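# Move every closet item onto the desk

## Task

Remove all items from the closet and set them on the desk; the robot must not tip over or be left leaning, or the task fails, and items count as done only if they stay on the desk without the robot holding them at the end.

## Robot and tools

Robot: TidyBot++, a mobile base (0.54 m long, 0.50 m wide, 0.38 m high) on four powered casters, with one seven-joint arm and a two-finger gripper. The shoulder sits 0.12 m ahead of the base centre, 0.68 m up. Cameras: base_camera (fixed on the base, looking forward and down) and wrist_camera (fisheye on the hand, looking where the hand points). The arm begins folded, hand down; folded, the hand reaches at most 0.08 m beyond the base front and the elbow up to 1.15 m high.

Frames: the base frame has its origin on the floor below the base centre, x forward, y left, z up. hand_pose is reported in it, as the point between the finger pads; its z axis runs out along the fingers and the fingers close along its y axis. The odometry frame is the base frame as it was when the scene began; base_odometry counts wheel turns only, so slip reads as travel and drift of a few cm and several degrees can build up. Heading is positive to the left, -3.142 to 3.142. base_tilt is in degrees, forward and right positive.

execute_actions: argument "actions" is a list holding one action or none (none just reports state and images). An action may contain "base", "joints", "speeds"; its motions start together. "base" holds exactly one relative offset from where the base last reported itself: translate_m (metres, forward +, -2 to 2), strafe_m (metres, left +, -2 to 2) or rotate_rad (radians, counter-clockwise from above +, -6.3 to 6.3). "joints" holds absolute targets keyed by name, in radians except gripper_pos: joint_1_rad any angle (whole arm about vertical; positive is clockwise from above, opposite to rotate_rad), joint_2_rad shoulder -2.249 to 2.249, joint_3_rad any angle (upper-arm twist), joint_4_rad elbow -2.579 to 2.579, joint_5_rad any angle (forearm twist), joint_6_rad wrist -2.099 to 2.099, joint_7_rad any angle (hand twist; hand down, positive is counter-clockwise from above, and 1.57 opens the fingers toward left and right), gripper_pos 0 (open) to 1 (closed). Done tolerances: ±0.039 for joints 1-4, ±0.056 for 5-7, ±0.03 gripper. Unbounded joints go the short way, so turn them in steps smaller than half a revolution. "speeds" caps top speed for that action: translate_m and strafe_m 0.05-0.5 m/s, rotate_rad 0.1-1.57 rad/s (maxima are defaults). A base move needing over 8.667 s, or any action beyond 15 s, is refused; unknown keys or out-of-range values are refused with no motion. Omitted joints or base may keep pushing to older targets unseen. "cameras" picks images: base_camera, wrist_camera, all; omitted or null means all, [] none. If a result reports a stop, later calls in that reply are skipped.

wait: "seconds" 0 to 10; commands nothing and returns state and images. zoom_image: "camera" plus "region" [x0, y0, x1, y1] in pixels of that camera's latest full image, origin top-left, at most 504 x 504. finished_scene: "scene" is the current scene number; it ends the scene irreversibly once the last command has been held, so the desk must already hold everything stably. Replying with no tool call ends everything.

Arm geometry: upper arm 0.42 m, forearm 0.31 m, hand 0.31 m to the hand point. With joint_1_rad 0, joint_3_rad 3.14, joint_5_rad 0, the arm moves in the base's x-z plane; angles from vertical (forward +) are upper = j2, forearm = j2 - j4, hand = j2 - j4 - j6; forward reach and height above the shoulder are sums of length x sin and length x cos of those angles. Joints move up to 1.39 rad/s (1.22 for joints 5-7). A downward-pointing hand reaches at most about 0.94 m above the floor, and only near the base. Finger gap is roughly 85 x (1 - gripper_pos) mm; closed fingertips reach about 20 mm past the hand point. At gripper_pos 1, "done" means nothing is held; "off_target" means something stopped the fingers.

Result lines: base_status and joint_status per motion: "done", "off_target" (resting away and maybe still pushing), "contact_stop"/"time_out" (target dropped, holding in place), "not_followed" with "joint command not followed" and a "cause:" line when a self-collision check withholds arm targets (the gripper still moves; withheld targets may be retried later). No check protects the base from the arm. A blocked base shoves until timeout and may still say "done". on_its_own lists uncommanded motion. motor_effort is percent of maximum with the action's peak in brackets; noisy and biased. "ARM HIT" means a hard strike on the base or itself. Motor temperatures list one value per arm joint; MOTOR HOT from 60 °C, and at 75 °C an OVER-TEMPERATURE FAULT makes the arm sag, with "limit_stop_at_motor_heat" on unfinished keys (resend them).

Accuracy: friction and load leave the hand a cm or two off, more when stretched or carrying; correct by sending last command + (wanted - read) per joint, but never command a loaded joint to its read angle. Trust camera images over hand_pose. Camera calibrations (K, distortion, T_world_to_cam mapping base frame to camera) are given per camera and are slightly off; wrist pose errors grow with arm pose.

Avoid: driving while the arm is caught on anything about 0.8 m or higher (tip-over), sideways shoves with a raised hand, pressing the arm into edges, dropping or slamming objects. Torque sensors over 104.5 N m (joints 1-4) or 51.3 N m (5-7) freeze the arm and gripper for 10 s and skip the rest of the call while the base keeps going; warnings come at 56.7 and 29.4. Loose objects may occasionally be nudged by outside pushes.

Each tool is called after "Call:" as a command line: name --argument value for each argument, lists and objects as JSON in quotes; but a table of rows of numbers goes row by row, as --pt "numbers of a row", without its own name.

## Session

Call:
execute_actions --actions '[{"joints":{"joint_6_rad":0.5}}]'

Scene clock: 1.67 s.
Motor temperatures (°C, as the motors report them): [34 28 27 30 31 40 38]
base_odometry: x=+0.000 y=+0.000 heading=+0.000 (m, m, rad; odometry frame)
base_tilt: forward=-0.8 right=-0.4 (deg)
base_status: not commanded
joint_positions: joint_1_rad=-0.008 joint_2_rad=-0.395 joint_3_rad=+3.111 joint_4_rad=-2.518 joint_5_rad=+0.053 joint_6_rad=+0.480 joint_7_rad=+1.590 gripper_pos=+0.000
joint_status: all done
motor_effort: joint_1_rad=+0(0) joint_2_rad=-5(6) joint_3_rad=+0(0) joint_4_rad=+20(21) joint_5_rad=+1(2) joint_6_rad=+7(7) joint_7_rad=+1(1) (%)
hand_pose: x=+0.5341 y=+0.0265 z=+0.8827 quat_wxyz=(+0.005, +0.731, +0.050, +0.681) (m; base frame)
pictures: base_camera, wrist_camera
camera_calibration (this result's frames):
wrist_camera: T_world_to_cam=[[0.0666995, -0.995197, 0.0716482, -0.0736331], [-0.0667875, -0.0761001, -0.994861, 0.973718], [0.995535, 0.0615715, -0.0715425, -0.337245], [0, 0, 0, 1]] pos_world=[0.405683, 0.0215853, 0.949862]
Images, in order (width x height): base_camera 644x364, wrist_camera 644x476.

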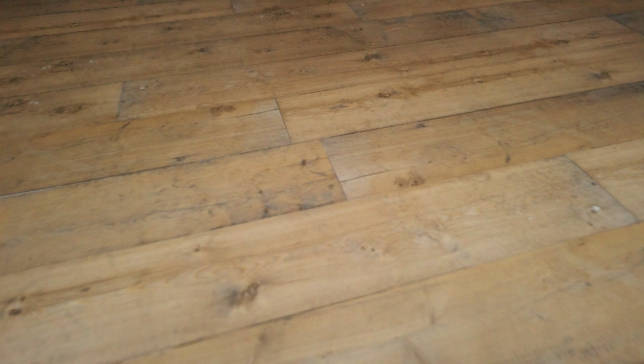

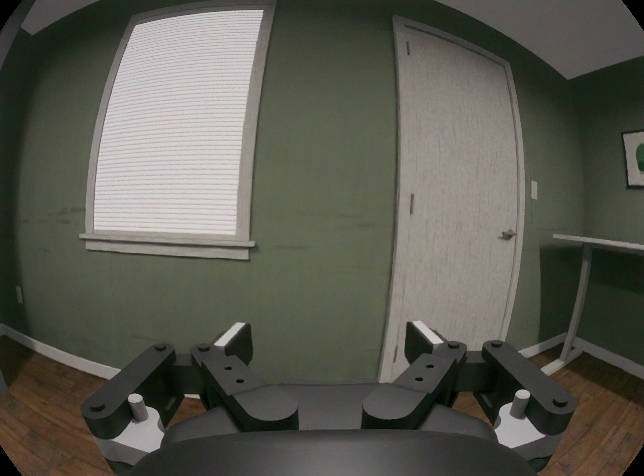

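Call:
execute_actions --actions '[{"base":{"rotate_rad":1.8},"joints":{"joint_1_rad":0.04,"joint_5_rad":-0.03,"joint_7_rad":1.55,"joint_2_rad":0,"joint_4_rad":-1.83,"joint_6_rad":0.26,"gripper_pos":1}}]'

Call:
execute_actions --actions '[{"base":{"strafe_m":-0.3}}]'

Scene clock: 4.47 s.
Motor temperatures (°C, as the motors report them): [34 28 27 30 31 40 38]
base_odometry: x=+0.000 y=+0.000 heading=+1.799 (m, m, rad; odometry frame)
base_tilt: forward=-0.7 right=-0.4 (deg)
base_status: done
joint_positions: joint_1_rad=+0.023 joint_2_rad=-0.003 joint_3_rad=+3.111 joint_4_rad=-1.851 joint_5_rad=+0.014 joint_6_rad=+0.301 joint_7_rad=+1.577 gripper_pos=+0.999
joint_status: all done
motor_effort: joint_1_rad=-1(3) joint_2_rad=-21(23) joint_3_rad=-1(3) joint_4_rad=+21(22) joint_5_rad=+1(1) joint_6_rad=+8(8) joint_7_rad=+2(2) (%)
hand_pose: x=+0.7310 y=+0.0074 z=+1.0241 quat_wxyz=(+0.003, +0.698, +0.011, +0.716) (m; base frame)
pictures: base_camera, wrist_camera
camera_calibration (this result's frames):
wrist_camera: T_world_to_cam=[[0.0130027, -0.999797, 0.0153933, -0.0190716], [0.0253413, -0.0150602, -0.999565, 1.06313], [0.999594, 0.0133871, 0.0251403, -0.623583], [0, 0, 0, 1]] pos_world=[0.596637, 0.00529111, 1.07864]
Images, in order (width x height): base_camera 644x364, wrist_camera 644x476.

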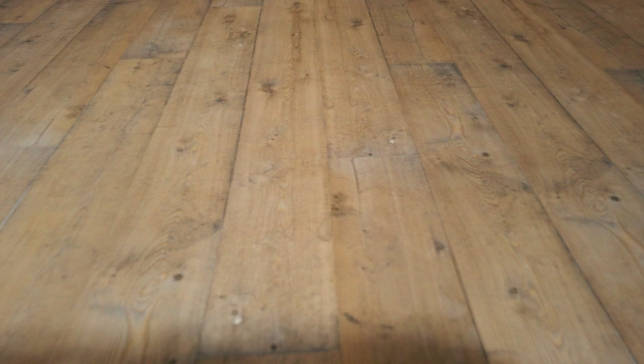

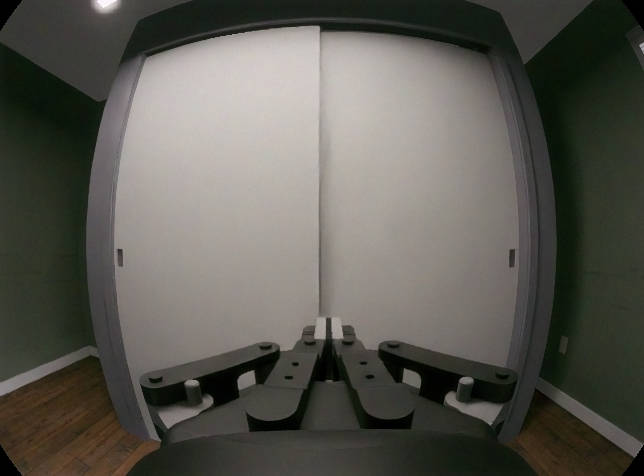

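Scene clock: 6.40 s.
Motor temperatures (°C, as the motors report them): [34 28 27 30 31 40 38]
base_odometry: x=+0.292 y=+0.068 heading=+1.800 (m, m, rad; odometry frame)
base_tilt: forward=-0.7 right=-0.4 (deg)
base_status: done
joint_positions: joint_1_rad=+0.031 joint_2_rad=-0.003 joint_3_rad=+3.111 joint_4_rad=-1.851 joint_5_rad=+0.013 joint_6_rad=+0.301 joint_7_rad=+1.577 gripper_pos=+0.999
joint_status: not commanded
motor_effort: joint_1_rad=-1(3) joint_2_rad=-21(21) joint_3_rad=+0(2) joint_4_rad=+22(23) joint_5_rad=+1(1) joint_6_rad=+8(8) joint_7_rad=+1(1) (%)
hand_pose: x=+0.7310 y=+0.0026 z=+1.0240 quat_wxyz=(+0.005, +0.699, +0.008, +0.715) (m; base frame)
pictures: base_camera, wrist_camera
camera_calibration (this result's frames):
wrist_camera: T_world_to_cam=[[0.00502847, -0.999886, 0.0142145, -0.0168272], [0.0250104, -0.0140845, -0.999588, 1.06325], [0.999675, 0.0053819, 0.0249367, -0.623387], [0, 0, 0, 1]] pos_world=[0.596677, 0.00150506, 1.0786]
Images, in order (width x height): base_camera 644x364, wrist_camera 644x476.

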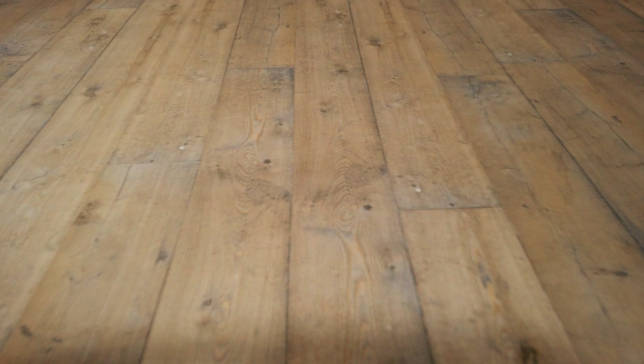

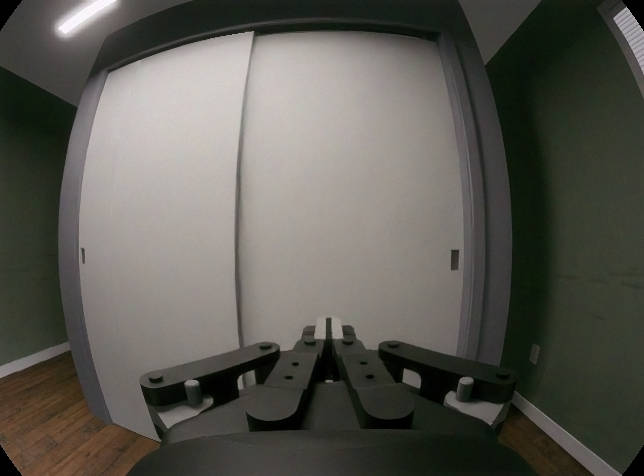

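Call:
execute_actions --actions '[{"base":{"strafe_m":-0.49}}]' --cameras '[]'

Call:
execute_actions --actions '[{"base":{"translate_m":0.65},"joints":{"joint_7_rad":3.16}}]'

Scene clock: 8.90 s.
Motor temperatures (°C, as the motors report them): [34 28 27 30 31 40 38]
base_odometry: x=+0.769 y=+0.180 heading=+1.801 (m, m, rad; odometry frame)
base_tilt: forward=-0.7 right=-0.3 (deg)
base_status: done
joint_positions: joint_1_rad=+0.035 joint_2_rad=-0.003 joint_3_rad=+3.111 joint_4_rad=-1.851 joint_5_rad=+0.012 joint_6_rad=+0.301 joint_7_rad=+1.577 gripper_pos=+0.999
joint_status: not commanded
motor_effort: joint_1_rad=+0(3) joint_2_rad=-21(21) joint_3_rad=-1(2) joint_4_rad=+22(22) joint_5_rad=+1(1) joint_6_rad=+7(9) joint_7_rad=+1(1) (%)
hand_pose: x=+0.7310 y=+0.0002 z=+1.0239 quat_wxyz=(+0.006, +0.699, +0.006, +0.715) (m; base frame)
pictures: none
No camera images: the call's "cameras" was empty. Leave "cameras" out to get every camera's image.

Scene clock: 11.57 s.
Motor temperatures (°C, as the motors report them): [34 28 27 30 31 40 38]
base_odometry: x=+0.622 y=+0.813 heading=+1.801 (m, m, rad; odometry frame)
base_tilt: forward=-0.7 right=-0.4 (deg)
base_status: done
joint_positions: joint_1_rad=+0.035 joint_2_rad=+0.001 joint_3_rad=+3.111 joint_4_rad=-1.849 joint_5_rad=+0.012 joint_6_rad=+0.298 joint_7_rad=+3.156 gripper_pos=+0.999
joint_status: all done
motor_effort: joint_1_rad=+0(1) joint_2_rad=-21(23) joint_3_rad=+0(1) joint_4_rad=+22(22) joint_5_rad=+1(1) joint_6_rad=+8(9) joint_7_rad=+0(0) (%)
hand_pose: x=+0.7324 y=+0.0001 z=+1.0218 quat_wxyz=(+0.511, +0.489, +0.502, +0.498) (m; base frame)
pictures: base_camera, wrist_camera
camera_calibration (this result's frames):
wrist_camera: T_world_to_cam=[[-0.017266, 0.02252, 0.999597, -1.00996], [0.000388249, -0.999746, 0.0225301, 0.0346953], [0.999851, 0.000777097, 0.0172529, -0.616931], [0, 0, 0, 1]] pos_world=[0.599387, 0.0579102, 1.01941]
Images, in order (width x height): base_camera 644x364, wrist_camera 644x476.

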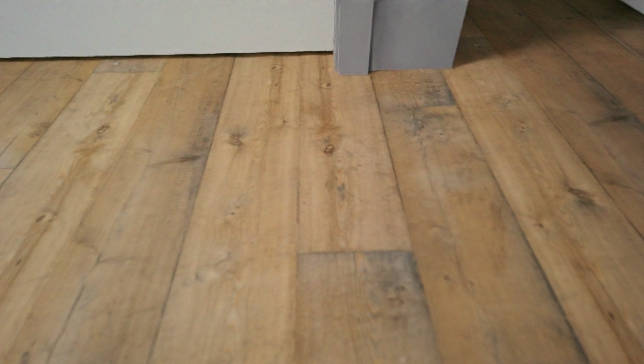

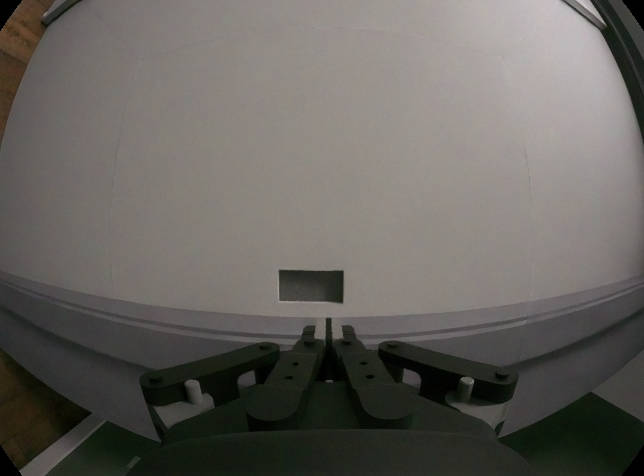

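Call:
execute_actions --actions '[{"base":{"translate_m":0.18},"joints":{"joint_1_rad":0.07,"joint_2_rad":0.03}}]'

Scene clock: 13.27 s.
Motor temperatures (°C, as the motors report them): [34 28 27 30 31 40 38]
base_odometry: x=+0.581 y=+0.989 heading=+1.800 (m, m, rad; odometry frame)
base_tilt: forward=-0.7 right=-0.4 (deg)
base_status: done
joint_positions: joint_1_rad=+0.056 joint_2_rad=+0.007 joint_3_rad=+3.111 joint_4_rad=-1.856 joint_5_rad=+0.012 joint_6_rad=+0.285 joint_7_rad=+3.156 gripper_pos=+0.999
joint_status: all done
motor_effort: joint_1_rad=+0(2) joint_2_rad=-17(24) joint_3_rad=+0(1) joint_4_rad=+26(32) joint_5_rad=+1(0) joint_6_rad=+9(11) joint_7_rad=+1(1) (%)
hand_pose: x=+0.7338 y=-0.0128 z=+1.0100 quat_wxyz=(+0.510, +0.500, +0.503, +0.486) (m; base frame)
pictures: base_camera, wrist_camera
camera_calibration (this result's frames):
wrist_camera: T_world_to_cam=[[0.00866029, 0.022096, 0.999718, -1.01695], [-0.0199563, -0.999553, 0.0222652, 0.0372734], [0.999763, -0.0201435, -0.00821547, -0.592598], [0, 0, 0, 1]] pos_world=[0.602008, 0.0477904, 1.01097]
Images, in order (width x height): base_camera 644x364, wrist_camera 644x476.

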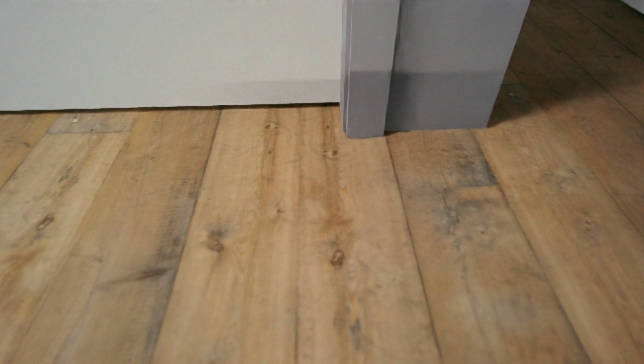

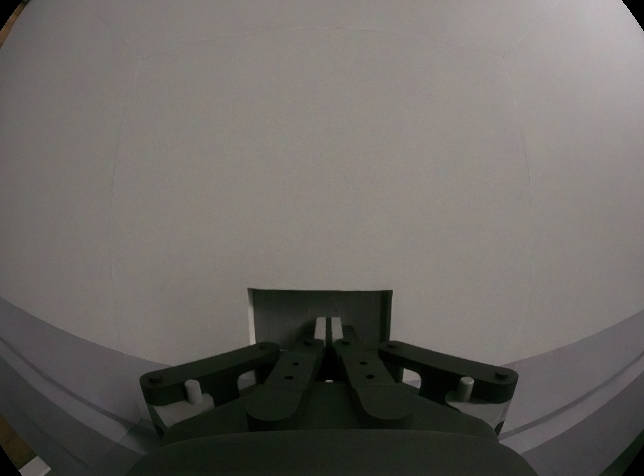

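In contact already.

Call:
execute_actions --actions '[{"base":{"strafe_m":0.76},"joints":{"joint_2_rad":0.05},"speeds":{"strafe_m":0.15}}]'

Call:
execute_actions --actions '[{"joints":{"joint_1_rad":0.03,"joint_2_rad":-0.4,"joint_4_rad":-2.2,"joint_6_rad":-0.2,"joint_7_rad":1.57}}]' --cameras '[]'

Call:
execute_actions --actions '[{"base":{"strafe_m":-0.45},"joints":{"gripper_pos":0}}]'

Scene clock: 19.17 s.
Motor temperatures (°C, as the motors report them): [34 28 27 30 31 40 38]
base_odometry: x=-0.160 y=+0.816 heading=+1.800 (m, m, rad; odometry frame)
base_tilt: forward=-0.8 right=-0.4 (deg)
base_status: done
joint_positions: joint_1_rad=+0.112 joint_2_rad=+0.005 joint_3_rad=+3.150 joint_4_rad=-1.855 joint_5_rad=-0.007 joint_6_rad=+0.277 joint_7_rad=+3.156 gripper_pos=+0.999
joint_status: joint_2_rad off_target (ended at +0.005, target +0.050)
motor_effort: joint_1_rad=-5(16) joint_2_rad=-10(21) joint_3_rad=-4(14) joint_4_rad=+31(31) joint_5_rad=+2(4) joint_6_rad=+11(11) joint_7_rad=+1(1) (%)
hand_pose: x=+0.7295 y=-0.0733 z=+1.0090 quat_wxyz=(+0.528, +0.531, +0.473, +0.463) (m; base frame)
pictures: base_camera, wrist_camera
camera_calibration (this result's frames):
wrist_camera: T_world_to_cam=[[0.0141532, 0.00195146, 0.999898, -1.02021], [-0.121354, -0.992603, 0.00365495, 0.0699507], [0.992508, -0.121393, -0.0138117, -0.58601], [0, 0, 0, 1]] pos_world=[0.604548, 0.00028639, 1.01176]
Images, in order (width x height): base_camera 644x364, wrist_camera 644x476.

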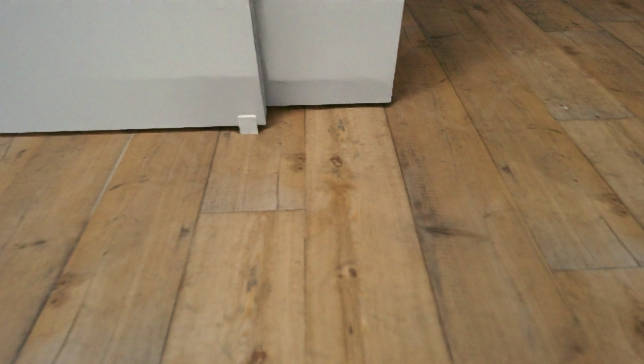

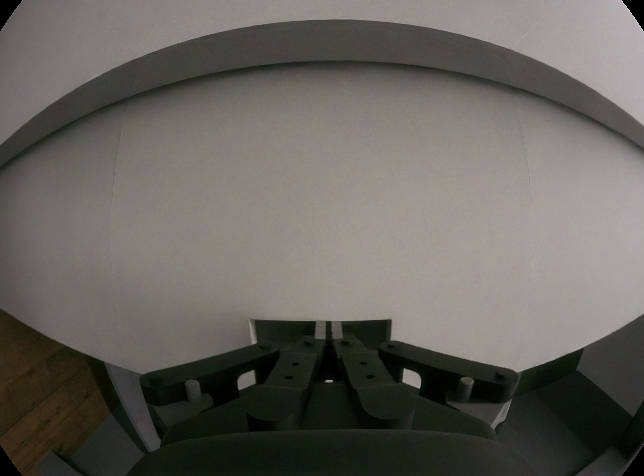

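Scene clock: 21.10 s.
Motor temperatures (°C, as the motors report them): [34 28 27 30 31 40 38]
base_odometry: x=-0.159 y=+0.816 heading=+1.800 (m, m, rad; odometry frame)
base_tilt: forward=-0.8 right=-0.4 (deg)
base_status: not commanded
joint_positions: joint_1_rad=+0.052 joint_2_rad=-0.394 joint_3_rad=+3.118 joint_4_rad=-2.182 joint_5_rad=-0.007 joint_6_rad=-0.163 joint_7_rad=+1.585 gripper_pos=+0.999
joint_status: all done
motor_effort: joint_1_rad=+0(11) joint_2_rad=-7(22) joint_3_rad=+0(9) joint_4_rad=+22(31) joint_5_rad=+1(3) joint_6_rad=+7(11) joint_7_rad=+1(1) (%)
hand_pose: x=+0.5531 y=-0.0094 z=+0.8872 quat_wxyz=(+0.014, +0.828, -0.006, +0.561) (m; base frame)
pictures: none
No camera images: the call's "cameras" was empty. Leave "cameras" out to get every camera's image.

Scene clock: 23.50 s.
Motor temperatures (°C, as the motors report them): [34 28 27 30 31 40 38]
base_odometry: x=+0.279 y=+0.919 heading=+1.801 (m, m, rad; odometry frame)
base_tilt: forward=-0.8 right=-0.3 (deg)
base_status: done
joint_positions: joint_1_rad=+0.048 joint_2_rad=-0.395 joint_3_rad=+3.117 joint_4_rad=-2.183 joint_5_rad=-0.007 joint_6_rad=-0.165 joint_7_rad=+1.585 gripper_pos=+0.000
joint_status: all done
motor_effort: joint_1_rad=+0(1) joint_2_rad=-7(10) joint_3_rad=-1(2) joint_4_rad=+21(22) joint_5_rad=+1(1) joint_6_rad=+8(8) joint_7_rad=+1(1) (%)
hand_pose: x=+0.5526 y=-0.0073 z=+0.8866 quat_wxyz=(+0.013, +0.828, -0.004, +0.560) (m; base frame)
pictures: base_camera, wrist_camera
camera_calibration (this result's frames):
wrist_camera: T_world_to_cam=[[-0.0214448, -0.999705, 0.0114399, -0.00677925], [-0.371319, -0.00265989, -0.928502, 1.08627], [0.928258, -0.0241594, -0.371152, -0.0511632], [0, 0, 0, 1]] pos_world=[0.450698, -0.00512396, 0.989688]
Images, in order (width x height): base_camera 644x364, wrist_camera 644x476.

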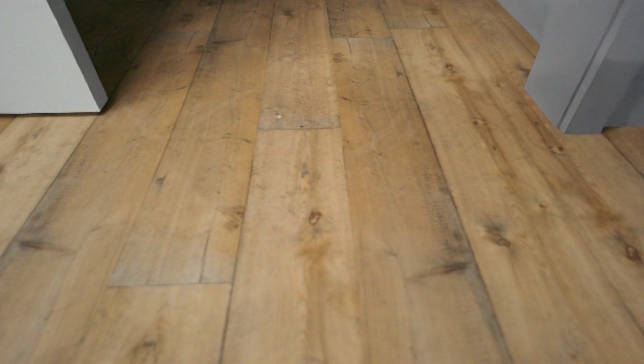

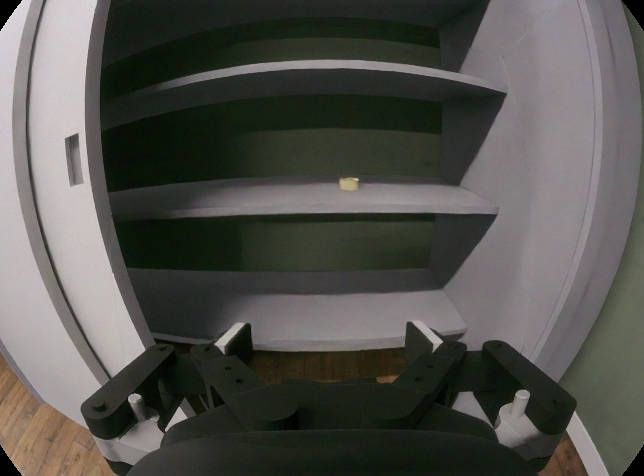

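Call:
execute_actions --actions '[{"base":{"translate_m":0.42},"joints":{"joint_1_rad":-0.45}}]' --cameras '["wrist_camera"]'

Call:
execute_actions --actions '[{"joints":{"joint_1_rad":0.17,"joint_2_rad":0,"joint_4_rad":-1.75,"joint_6_rad":-0.3}}]' --cameras '["wrist_camera"]'

Scene clock: 25.83 s.
Motor temperatures (°C, as the motors report them): [34 28 27 30 31 40 38]
base_odometry: x=+0.183 y=+1.328 heading=+1.800 (m, m, rad; odometry frame)
base_tilt: forward=-0.8 right=-0.3 (deg)
base_status: done
joint_positions: joint_1_rad=-0.431 joint_2_rad=-0.395 joint_3_rad=+3.117 joint_4_rad=-2.183 joint_5_rad=-0.007 joint_6_rad=-0.165 joint_7_rad=+1.585 gripper_pos=+0.000
joint_status: all done
motor_effort: joint_1_rad=+0(0) joint_2_rad=-6(10) joint_3_rad=+0(1) joint_4_rad=+21(23) joint_5_rad=+1(1) joint_6_rad=+7(7) joint_7_rad=+1(1) (%)
hand_pose: x=+0.5075 y=+0.1931 z=+0.8861 quat_wxyz=(-0.120, +0.806, +0.192, +0.547) (m; base frame)
pictures: wrist_camera
camera_calibration (this result's frames):
wrist_camera: T_world_to_cam=[[0.441013, -0.897428, 0.0114178, -0.0617964], [-0.329343, -0.173654, -0.928104, 1.08095], [0.834889, 0.405546, -0.372146, -0.0392905], [0, 0, 0, 1]] pos_world=[0.416059, 0.148187, 0.989316]
Images, in order (width x height): wrist_camera 644x476.

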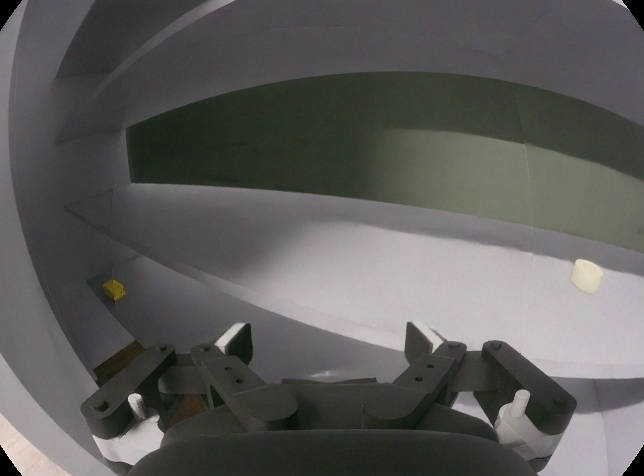

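Scene clock: 27.70 s.
Motor temperatures (°C, as the motors report them): [34 28 27 30 31 40 38]
base_odometry: x=+0.183 y=+1.328 heading=+1.800 (m, m, rad; odometry frame)
base_tilt: forward=-0.7 right=-0.3 (deg)
base_status: not commanded
joint_positions: joint_1_rad=+0.154 joint_2_rad=-0.007 joint_3_rad=+3.117 joint_4_rad=-1.773 joint_5_rad=-0.007 joint_6_rad=-0.259 joint_7_rad=+1.585 gripper_pos=+0.000
joint_status: all done
motor_effort: joint_1_rad=+0(1) joint_2_rad=-21(22) joint_3_rad=+0(1) joint_4_rad=+22(23) joint_5_rad=+1(1) joint_6_rad=+7(8) joint_7_rad=+1(1) (%)
hand_pose: x=+0.6992 y=-0.0738 z=+0.9050 quat_wxyz=(+0.036, +0.847, -0.051, +0.529) (m; base frame)
pictures: wrist_camera
camera_calibration (this result's frames):
wrist_camera: T_world_to_cam=[[-0.12501, -0.992154, 0.00182286, 0.0113199], [-0.434374, 0.0530786, -0.899167, 1.17927], [0.892015, -0.113197, -0.437601, -0.103056], [0, 0, 0, 1]] pos_world=[0.605585, -0.0630283, 1.01524]
Images, in order (width x height): wrist_camera 644x476.

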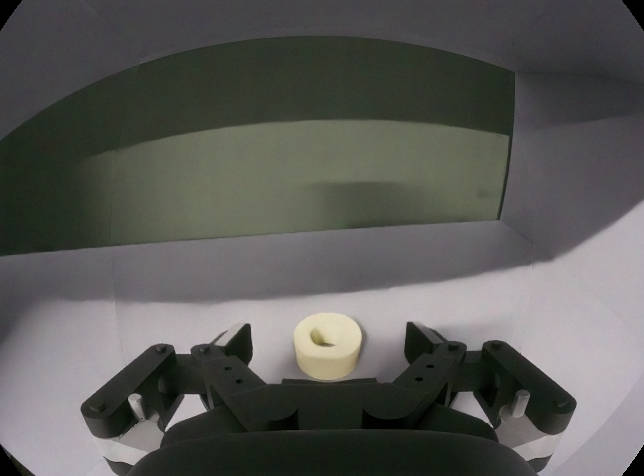

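Call:
execute_actions --actions '[{"base":{"translate_m":0.025},"joints":{"joint_2_rad":0.085}}]' --cameras '["wrist_camera"]'

Call:
execute_actions --actions '[{"joints":{"gripper_pos":1}}]' --cameras '[]'

Call:
execute_actions --actions '[{"base":{"translate_m":-0.65},"joints":{"joint_2_rad":0}}]' --cameras '["wrist_camera"]'

Scene clock: 29.00 s.
Motor temperatures (°C, as the motors report them): [34 28 27 30 31 40 38]
base_odometry: x=+0.178 y=+1.352 heading=+1.800 (m, m, rad; odometry frame)
base_tilt: forward=-0.7 right=-0.4 (deg)
base_status: done
joint_positions: joint_1_rad=+0.154 joint_2_rad=+0.086 joint_3_rad=+3.117 joint_4_rad=-1.762 joint_5_rad=-0.007 joint_6_rad=-0.261 joint_7_rad=+1.585 gripper_pos=+0.000
joint_status: all done
motor_effort: joint_1_rad=+0(2) joint_2_rad=-23(25) joint_3_rad=-1(2) joint_4_rad=+20(23) joint_5_rad=+1(0) joint_6_rad=+7(8) joint_7_rad=+1(0) (%)
hand_pose: x=+0.7194 y=-0.0770 z=+0.8554 quat_wxyz=(+0.032, +0.868, -0.053, +0.493) (m; base frame)
pictures: wrist_camera
camera_calibration (this result's frames):
wrist_camera: T_world_to_cam=[[-0.124971, -0.99216, -0.000829309, 0.0131007], [-0.507775, 0.0646769, -0.859058, 1.16301], [0.852377, -0.106937, -0.511877, -0.0506402], [0, 0, 0, 1]] pos_world=[0.635348, -0.067637, 0.97318]
Images, in order (width x height): wrist_camera 644x476.

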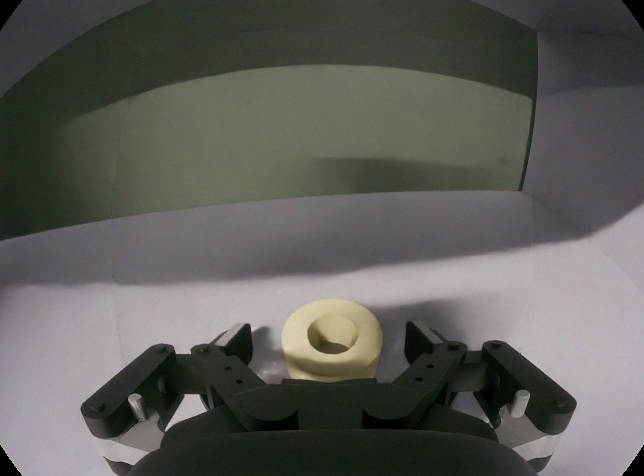

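Scene clock: 30.10 s.
Motor temperatures (°C, as the motors report them): [34 28 27 30 31 40 38]
base_odometry: x=+0.178 y=+1.352 heading=+1.800 (m, m, rad; odometry frame)
base_tilt: forward=-0.8 right=-0.4 (deg)
base_status: not commanded
joint_positions: joint_1_rad=+0.154 joint_2_rad=+0.084 joint_3_rad=+3.117 joint_4_rad=-1.760 joint_5_rad=-0.007 joint_6_rad=-0.261 joint_7_rad=+1.585 gripper_pos=+0.484
joint_status: gripper_pos off_target (ended at +0.484, target +1.000)
motor_effort: joint_1_rad=+0(1) joint_2_rad=-23(24) joint_3_rad=-1(1) joint_4_rad=+21(21) joint_5_rad=+1(0) joint_6_rad=+6(7) joint_7_rad=+1(1) (%)
hand_pose: x=+0.7196 y=-0.0770 z=+0.8577 quat_wxyz=(+0.032, +0.867, -0.053, +0.494) (m; base frame)
pictures: none
No camera images: the call's "cameras" was empty. Leave "cameras" out to get every camera's image.

Scene clock: 32.90 s.
Motor temperatures (°C, as the motors report them): [34 28 27 30 31 40 38]
base_odometry: x=+0.326 y=+0.719 heading=+1.801 (m, m, rad; odometry frame)
base_tilt: forward=-0.8 right=-0.4 (deg)
base_status: done
joint_positions: joint_1_rad=+0.156 joint_2_rad=+0.003 joint_3_rad=+3.117 joint_4_rad=-1.760 joint_5_rad=-0.007 joint_6_rad=-0.265 joint_7_rad=+1.585 gripper_pos=+0.484
joint_status: all done
motor_effort: joint_1_rad=-1(2) joint_2_rad=-21(27) joint_3_rad=-1(3) joint_4_rad=+22(23) joint_5_rad=+1(1) joint_6_rad=+7(8) joint_7_rad=+1(1) (%)
hand_pose: x=+0.7032 y=-0.0752 z=+0.9054 quat_wxyz=(+0.036, +0.847, -0.052, +0.528) (m; base frame)
pictures: wrist_camera
camera_calibration (this result's frames):
wrist_camera: T_world_to_cam=[[-0.12628, -0.991993, 0.00155777, 0.0116218], [-0.436525, 0.054159, -0.898061, 1.18204], [0.890786, -0.114087, -0.439869, -0.103711], [0, 0, 0, 1]] pos_world=[0.609842, -0.0643215, 1.01591]
Images, in order (width x height): wrist_camera 644x476.

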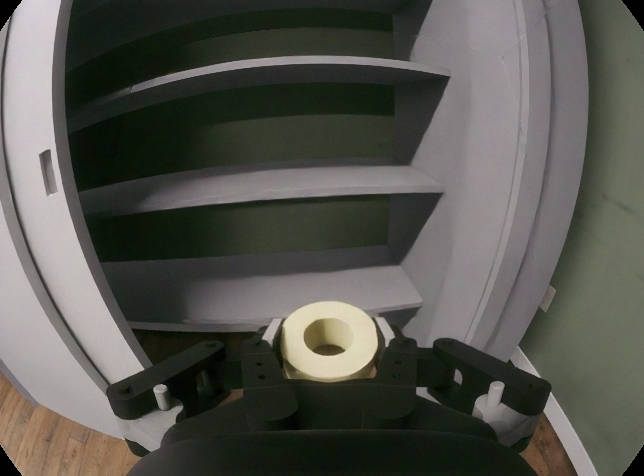

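Call:
execute_actions --actions '[{"base":{"translate_m":-0.15},"joints":{"joint_4_rad":-0.9,"joint_6_rad":-0.83}}]' --cameras '["wrist_camera"]'

Call:
execute_actions --actions '[{"base":{"translate_m":-1.5},"joints":{"joint_1_rad":3.0,"joint_2_rad":0.15}}]' --cameras '["wrist_camera"]'

Call:
execute_actions --actions '[{"base":{"translate_m":-0.3},"joints":{"joint_2_rad":0.35}}]' --cameras '["wrist_camera"]'

Scene clock: 35.20 s.
Motor temperatures (°C, as the motors report them): [34 28 27 30 31 40 38]
base_odometry: x=+0.360 y=+0.573 heading=+1.801 (m, m, rad; odometry frame)
base_tilt: forward=-0.8 right=-0.4 (deg)
base_status: done
joint_positions: joint_1_rad=+0.156 joint_2_rad=-0.001 joint_3_rad=+3.117 joint_4_rad=-0.921 joint_5_rad=-0.007 joint_6_rad=-0.790 joint_7_rad=+1.585 gripper_pos=+0.484
joint_status: all done
motor_effort: joint_1_rad=+0(1) joint_2_rad=-18(25) joint_3_rad=-1(1) joint_4_rad=+20(24) joint_5_rad=+1(1) joint_6_rad=+8(7) joint_7_rad=+1(1) (%)
hand_pose: x=+0.6720 y=-0.0700 z=+1.2502 quat_wxyz=(+0.044, +0.753, -0.044, +0.655) (m; base frame)
pictures: wrist_camera
camera_calibration (this result's frames):
wrist_camera: T_world_to_cam=[[-0.123529, -0.992331, 0.00448705, 0.0067554], [-0.136717, 0.0125401, -0.990531, 1.38899], [0.982878, -0.122973, -0.137217, -0.364585], [0, 0, 0, 1]] pos_world=[0.549075, -0.0555485, 1.32578]
Images, in order (width x height): wrist_camera 644x476.

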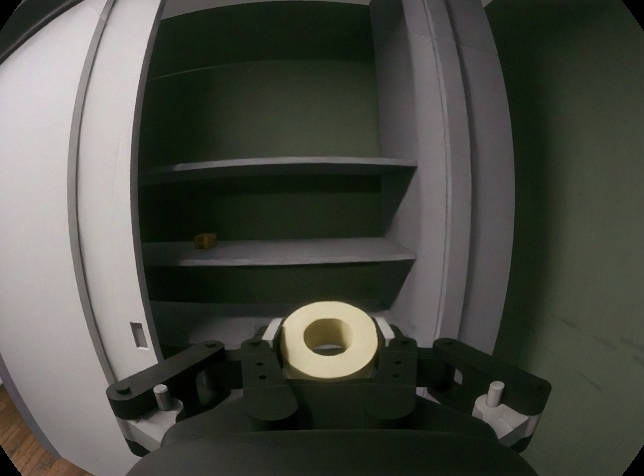

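Scene clock: 39.60 s.
Motor temperatures (°C, as the motors report them): [34 28 27 30 31 40 38]
base_odometry: x=+0.702 y=-0.887 heading=+1.801 (m, m, rad; odometry frame)
base_tilt: forward=-0.8 right=-0.4 (deg)
base_status: done
joint_positions: joint_1_rad=+2.987 joint_2_rad=+0.154 joint_3_rad=+3.117 joint_4_rad=-0.921 joint_5_rad=-0.007 joint_6_rad=-0.793 joint_7_rad=+1.585 gripper_pos=+0.484
joint_status: all done
motor_effort: joint_1_rad=-1(2) joint_2_rad=-27(28) joint_3_rad=-1(1) joint_4_rad=+21(21) joint_5_rad=+1(1) joint_6_rad=+8(8) joint_7_rad=+1(1) (%)
hand_pose: x=-0.5089 y=-0.1146 z=+1.1564 quat_wxyz=(+0.592, +0.076, -0.800, +0.054) (m; base frame)
pictures: wrist_camera
camera_calibration (this result's frames):
wrist_camera: T_world_to_cam=[[-0.185626, 0.98262, -0.000490226, 0.0175363], [0.28646, 0.0536378, -0.95659, 1.31597], [-0.939938, -0.177709, -0.291438, -0.0287295], [0, 0, 0, 1]] pos_world=[-0.400721, -0.0929225, 1.25047]
Images, in order (width x height): wrist_camera 644x476.

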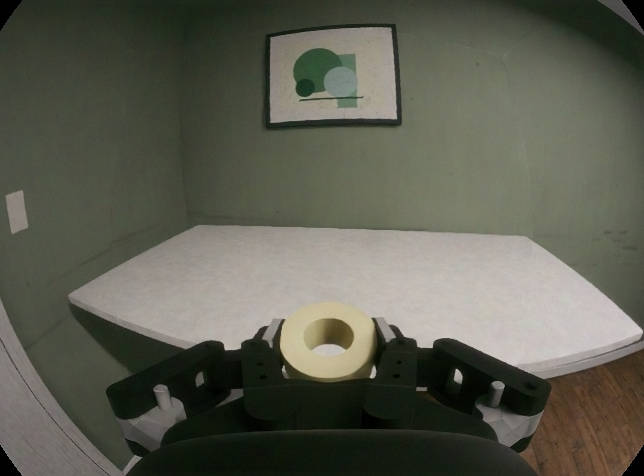

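Scene clock: 41.67 s.
Motor temperatures (°C, as the motors report them): [34 28 27 30 31 40 38]
base_odometry: x=+0.771 y=-1.179 heading=+1.801 (m, m, rad; odometry frame)
base_tilt: forward=-0.8 right=-0.3 (deg)
base_status: done
joint_positions: joint_1_rad=+2.987 joint_2_rad=+0.362 joint_3_rad=+3.117 joint_4_rad=-0.912 joint_5_rad=-0.007 joint_6_rad=-0.794 joint_7_rad=+1.585 gripper_pos=+0.484
joint_status: all done
motor_effort: joint_1_rad=+0(2) joint_2_rad=-33(39) joint_3_rad=-1(1) joint_4_rad=+21(24) joint_5_rad=+1(1) joint_6_rad=+7(8) joint_7_rad=+1(1) (%)
hand_pose: x=-0.5926 y=-0.1276 z=+1.0186 quat_wxyz=(+0.509, +0.079, -0.856, +0.049) (m; base frame)
pictures: wrist_camera
camera_calibration (this result's frames):
wrist_camera: T_world_to_cam=[[-0.184836, 0.982744, -0.00705965, 0.0218939], [0.469519, 0.0819924, -0.879107, 1.24202], [-0.863359, -0.165805, -0.476572, 0.0855513], [0, 0, 0, 1]] pos_world=[-0.505244, -0.109168, 1.1328]
Images, in order (width x height): wrist_camera 644x476.

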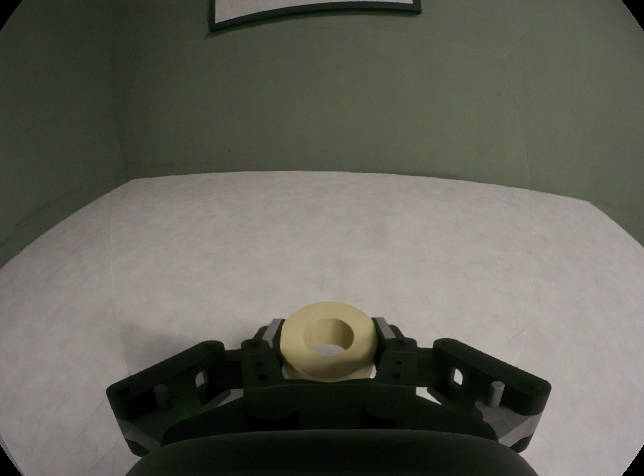

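Call:
execute_actions --actions '[{"base":{"translate_m":-0.12},"joints":{"joint_2_rad":0.42}}]' --cameras '[]'

Call:
execute_actions --actions '[{"joints":{"joint_2_rad":0.47}}]' --cameras '["wrist_camera"]'

Scene clock: 43.17 s.
Motor temperatures (°C, as the motors report them): [34 28 27 30 31 40 38]
base_odometry: x=+0.799 y=-1.296 heading=+1.802 (m, m, rad; odometry frame)
base_tilt: forward=-0.8 right=-0.4 (deg)
base_status: done
joint_positions: joint_1_rad=+2.987 joint_2_rad=+0.426 joint_3_rad=+3.117 joint_4_rad=-0.910 joint_5_rad=-0.007 joint_6_rad=-0.795 joint_7_rad=+1.585 gripper_pos=+0.484
joint_status: all done
motor_effort: joint_1_rad=-1(2) joint_2_rad=-35(38) joint_3_rad=-1(2) joint_4_rad=+22(22) joint_5_rad=+0(0) joint_6_rad=+7(7) joint_7_rad=+1(1) (%)
hand_pose: x=-0.6125 y=-0.1307 z=+0.9734 quat_wxyz=(+0.482, +0.080, -0.871, +0.047) (m; base frame)
pictures: none
No camera images: the call's "cameras" was empty. Leave "cameras" out to get every camera's image.

Scene clock: 43.90 s.
Motor temperatures (°C, as the motors report them): [34 28 27 30 31 40 38]
base_odometry: x=+0.799 y=-1.296 heading=+1.802 (m, m, rad; odometry frame)
base_tilt: forward=-0.8 right=-0.4 (deg)
base_status: not commanded
joint_positions: joint_1_rad=+2.987 joint_2_rad=+0.433 joint_3_rad=+3.117 joint_4_rad=-0.902 joint_5_rad=-0.007 joint_6_rad=-0.795 joint_7_rad=+1.585 gripper_pos=+0.484
joint_status: all done
motor_effort: joint_1_rad=+0(0) joint_2_rad=-30(35) joint_3_rad=-1(1) joint_4_rad=+17(22) joint_5_rad=+1(1) joint_6_rad=+5(7) joint_7_rad=+1(1) (%)
hand_pose: x=-0.6153 y=-0.1311 z=+0.9722 quat_wxyz=(+0.482, +0.080, -0.871, +0.047) (m; base frame)
pictures: wrist_camera
camera_calibration (this result's frames):
wrist_camera: T_world_to_cam=[[-0.184257, 0.982835, -0.00917389, 0.0232349], [0.521777, 0.0899015, -0.848331, 1.21542], [-0.832945, -0.161097, -0.529386, 0.113971], [0, 0, 0, 1]] pos_world=[-0.534967, -0.113744, 1.09163]
Images, in order (width x height): wrist_camera 644x476.

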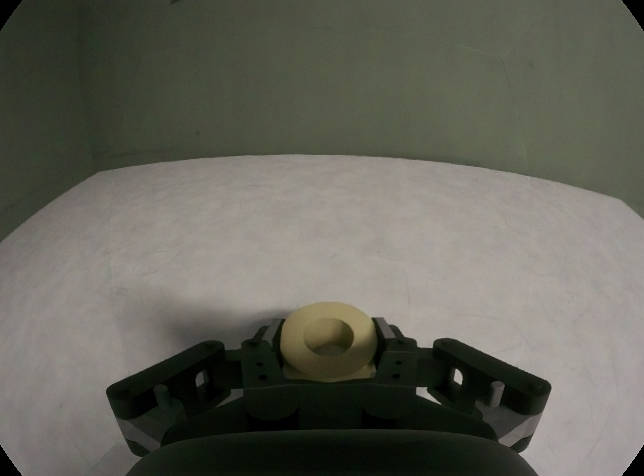

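Call:
execute_actions --actions '[{"joints":{"joint_2_rad":0.42,"gripper_pos":0}}]' --cameras '[]'

Call:
execute_actions --actions '[{"joints":{"joint_2_rad":0.2}}]' --cameras '[]'

Call:
execute_actions --actions '[{"base":{"translate_m":2},"joints":{"joint_1_rad":0,"joint_2_rad":0,"joint_4_rad":-1.0,"joint_6_rad":-0.72}}]' --cameras '[]'

Call:
execute_actions --actions '[{"base":{"translate_m":0.65},"joints":{"joint_1_rad":-0.33}}]'

Scene clock: 45.23 s.
Motor temperatures (°C, as the motors report them): [34 28 27 30 31 40 38]
base_odometry: x=+0.799 y=-1.296 heading=+1.802 (m, m, rad; odometry frame)
base_tilt: forward=-0.8 right=-0.4 (deg)
base_status: not commanded
joint_positions: joint_1_rad=+2.987 joint_2_rad=+0.432 joint_3_rad=+3.117 joint_4_rad=-0.902 joint_5_rad=-0.007 joint_6_rad=-0.795 joint_7_rad=+1.585 gripper_pos=+0.000
joint_status: all done
motor_effort: joint_1_rad=+0(0) joint_2_rad=-35(36) joint_3_rad=-1(1) joint_4_rad=+21(22) joint_5_rad=+1(1) joint_6_rad=+7(7) joint_7_rad=+1(1) (%)
hand_pose: x=-0.6150 y=-0.1311 z=+0.9729 quat_wxyz=(+0.483, +0.080, -0.871, +0.047) (m; base frame)
pictures: none
No camera images: the call's "cameras" was empty. Leave "cameras" out to get every camera's image.

Scene clock: 46.87 s.
Motor temperatures (°C, as the motors report them): [34 28 27 30 31 40 38]
base_odometry: x=+0.799 y=-1.296 heading=+1.802 (m, m, rad; odometry frame)
base_tilt: forward=-0.8 right=-0.4 (deg)
base_status: not commanded
joint_positions: joint_1_rad=+2.987 joint_2_rad=+0.197 joint_3_rad=+3.117 joint_4_rad=-0.902 joint_5_rad=-0.007 joint_6_rad=-0.795 joint_7_rad=+1.585 gripper_pos=+0.000
joint_status: all done
motor_effort: joint_1_rad=+0(1) joint_2_rad=-26(38) joint_3_rad=+0(1) joint_4_rad=+20(23) joint_5_rad=+1(1) joint_6_rad=+8(7) joint_7_rad=+1(1) (%)
hand_pose: x=-0.5275 y=-0.1174 z=+1.1389 quat_wxyz=(+0.582, +0.076, -0.808, +0.053) (m; base frame)
pictures: none
No camera images: the call's "cameras" was empty. Leave "cameras" out to get every camera's image.

Scene clock: 52.50 s.
Motor temperatures (°C, as the motors report them): [34 28 27 30 31 40 38]
base_odometry: x=+0.342 y=+0.651 heading=+1.802 (m, m, rad; odometry frame)
base_tilt: forward=-0.7 right=-0.4 (deg)
base_status: done
joint_positions: joint_1_rad=+0.017 joint_2_rad=+0.008 joint_3_rad=+3.117 joint_4_rad=-0.979 joint_5_rad=-0.007 joint_6_rad=-0.759 joint_7_rad=+1.585 gripper_pos=+0.000
joint_status: all done
motor_effort: joint_1_rad=+0(4) joint_2_rad=-20(31) joint_3_rad=+0(4) joint_4_rad=+20(22) joint_5_rad=+1(0) joint_6_rad=+7(8) joint_7_rad=+2(1) (%)
hand_pose: x=+0.6909 y=+0.0072 z=+1.2215 quat_wxyz=(-0.001, +0.766, +0.008, +0.643) (m; base frame)
pictures: none
No camera images: the call's "cameras" was empty. Leave "cameras" out to get every camera's image.

Scene clock: 55.20 s.
Motor temperatures (°C, as the motors report them): [34 28 27 30 31 40 38]
base_odometry: x=+0.193 y=+1.284 heading=+1.801 (m, m, rad; odometry frame)
base_tilt: forward=-0.7 right=-0.4 (deg)
base_status: done
joint_positions: joint_1_rad=-0.314 joint_2_rad=+0.003 joint_3_rad=+3.117 joint_4_rad=-0.981 joint_5_rad=-0.007 joint_6_rad=-0.757 joint_7_rad=+1.585 gripper_pos=+0.000
joint_status: all done
motor_effort: joint_1_rad=+0(1) joint_2_rad=-19(23) joint_3_rad=+0(1) joint_4_rad=+19(19) joint_5_rad=+1(0) joint_6_rad=+7(8) joint_7_rad=+1(1) (%)
hand_pose: x=+0.6549 y=+0.1919 z=+1.2243 quat_wxyz=(-0.108, +0.753, +0.134, +0.636) (m; base frame)
pictures: base_camera, wrist_camera
camera_calibration (this result's frames):
wrist_camera: T_world_to_cam=[[0.33936, -0.940648, 0.00402041, -0.0477989], [-0.156496, -0.060673, -0.985813, 1.37892], [0.927547, 0.333916, -0.167798, -0.3332], [0, 0, 0, 1]] pos_world=[0.541076, 0.149962, 1.30364]
Images, in order (width x height): base_camera 644x364, wrist_camera 644x476.

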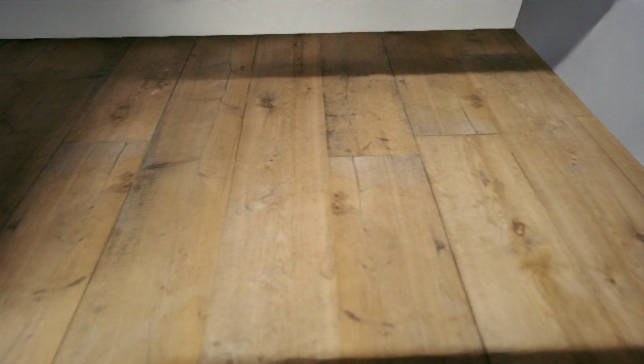

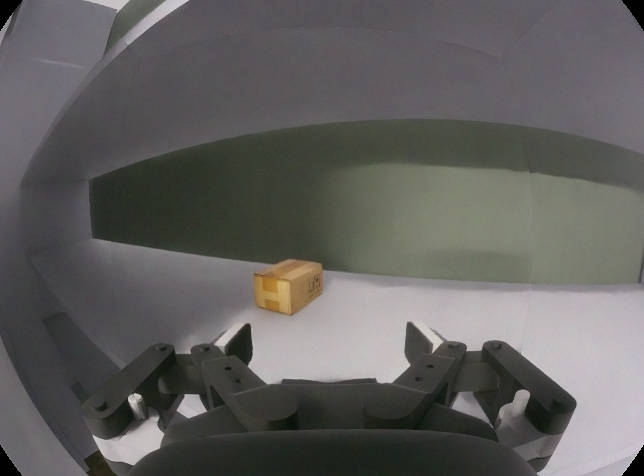

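Call:
execute_actions --actions '[{"base":{"translate_m":-0.31},"joints":{"joint_1_rad":0.04,"gripper_pos":1}}]' --cameras '[]'

Call:
execute_actions --actions '[{"base":{"strafe_m":0.5},"speeds":{"strafe_m":0.15}}]'

Call:
execute_actions --actions '[{"base":{"strafe_m":-0.18},"joints":{"joint_1_rad":0.0,"joint_2_rad":0.5,"joint_4_rad":-0.44,"gripper_pos":0}}]'

Scene clock: 57.57 s.
Motor temperatures (°C, as the motors report them): [34 28 27 30 31 40 38]
base_odometry: x=+0.264 y=+0.982 heading=+1.802 (m, m, rad; odometry frame)
base_tilt: forward=-0.8 right=-0.4 (deg)
base_status: done
joint_positions: joint_1_rad=+0.024 joint_2_rad=-0.007 joint_3_rad=+3.117 joint_4_rad=-0.983 joint_5_rad=-0.007 joint_6_rad=-0.756 joint_7_rad=+1.585 gripper_pos=+0.999
joint_status: all done
motor_effort: joint_1_rad=+0(3) joint_2_rad=-18(23) joint_3_rad=+0(2) joint_4_rad=+20(21) joint_5_rad=+1(0) joint_6_rad=+8(8) joint_7_rad=+1(1) (%)
hand_pose: x=+0.6836 y=+0.0031 z=+1.2284 quat_wxyz=(+0.001, +0.762, +0.005, +0.648) (m; base frame)
pictures: none
No camera images: the call's "cameras" was empty. Leave "cameras" out to get every camera's image.

Scene clock: 61.87 s.
Motor temperatures (°C, as the motors report them): [34 28 27 30 31 40 38]
base_odometry: x=-0.222 y=+0.868 heading=+1.801 (m, m, rad; odometry frame)
base_tilt: forward=-0.7 right=-0.3 (deg)
base_status: done
joint_positions: joint_1_rad=+0.083 joint_2_rad=-0.006 joint_3_rad=+3.152 joint_4_rad=-0.983 joint_5_rad=-0.005 joint_6_rad=-0.755 joint_7_rad=+1.585 gripper_pos=+0.999
joint_status: not commanded
motor_effort: joint_1_rad=-10(15) joint_2_rad=-20(21) joint_3_rad=-9(14) joint_4_rad=+19(20) joint_5_rad=-4(8) joint_6_rad=+7(9) joint_7_rad=+1(1) (%)
hand_pose: x=+0.6821 y=-0.0503 z=+1.2284 quat_wxyz=(+0.032, +0.761, -0.030, +0.647) (m; base frame)
pictures: base_camera, wrist_camera
camera_calibration (this result's frames):
wrist_camera: T_world_to_cam=[[-0.0870175, -0.996191, 0.00563853, 0.0011775], [-0.159712, 0.0083636, -0.987128, 1.37982], [0.983321, -0.086798, -0.159831, -0.345782], [0, 0, 0, 1]] pos_world=[0.560491, -0.0403805, 1.30679]
Images, in order (width x height): base_camera 644x364, wrist_camera 644x476.

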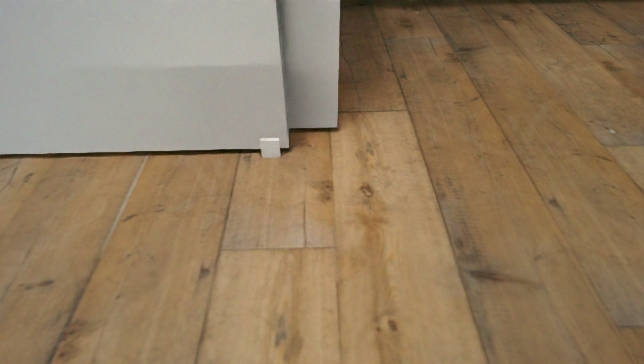

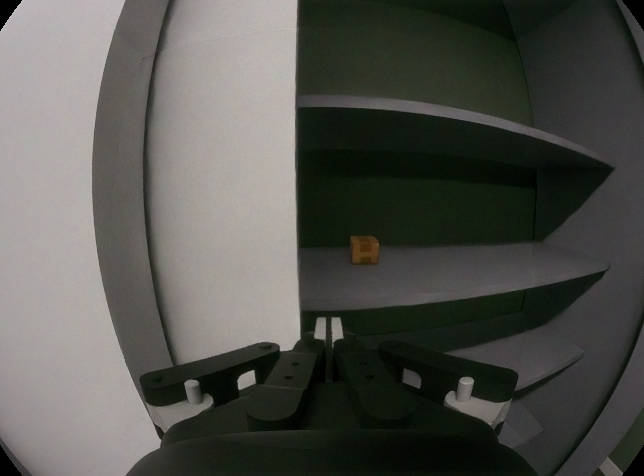

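Scene clock: 63.97 s.
Motor temperatures (°C, as the motors report them): [34 28 27 30 31 40 38]
base_odometry: x=-0.047 y=+0.909 heading=+1.801 (m, m, rad; odometry frame)
base_tilt: forward=-0.7 right=-0.4 (deg)
base_status: done
joint_positions: joint_1_rad=+0.018 joint_2_rad=+0.502 joint_3_rad=+3.128 joint_4_rad=-0.462 joint_5_rad=-0.005 joint_6_rad=-0.754 joint_7_rad=+1.585 gripper_pos=+0.000
joint_status: all done
motor_effort: joint_1_rad=-1(12) joint_2_rad=-35(39) joint_3_rad=-1(10) joint_4_rad=+19(21) joint_5_rad=+1(5) joint_6_rad=+8(15) joint_7_rad=+1(0) (%)
hand_pose: x=+0.8877 y=-0.0057 z=+1.1843 quat_wxyz=(+0.002, +0.757, +0.001, +0.653) (m; base frame)
pictures: base_camera, wrist_camera
camera_calibration (this result's frames):
wrist_camera: T_world_to_cam=[[-0.000215431, -1, -0.000807957, -0.00574567], [-0.145427, 0.000830697, -0.989369, 1.35866], [0.989369, -0.0000956418, -0.145427, -0.573056], [0, 0, 0, 1]] pos_world=[0.764548, -0.00692911, 1.26087]
Images, in order (width x height): base_camera 644x364, wrist_camera 644x476.

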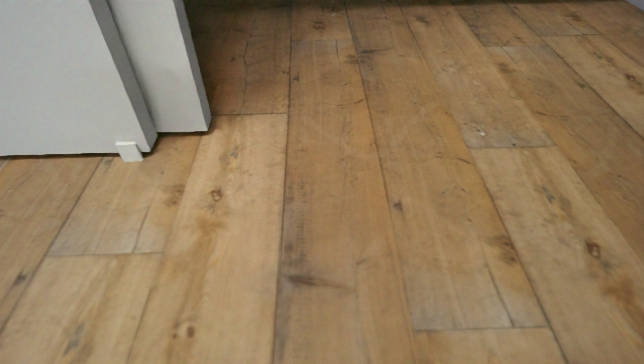

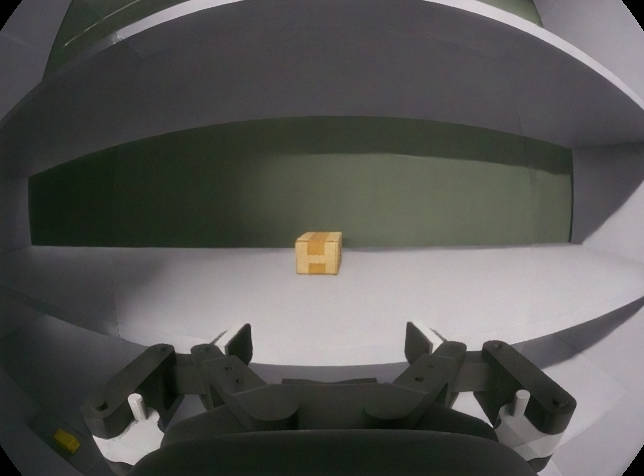

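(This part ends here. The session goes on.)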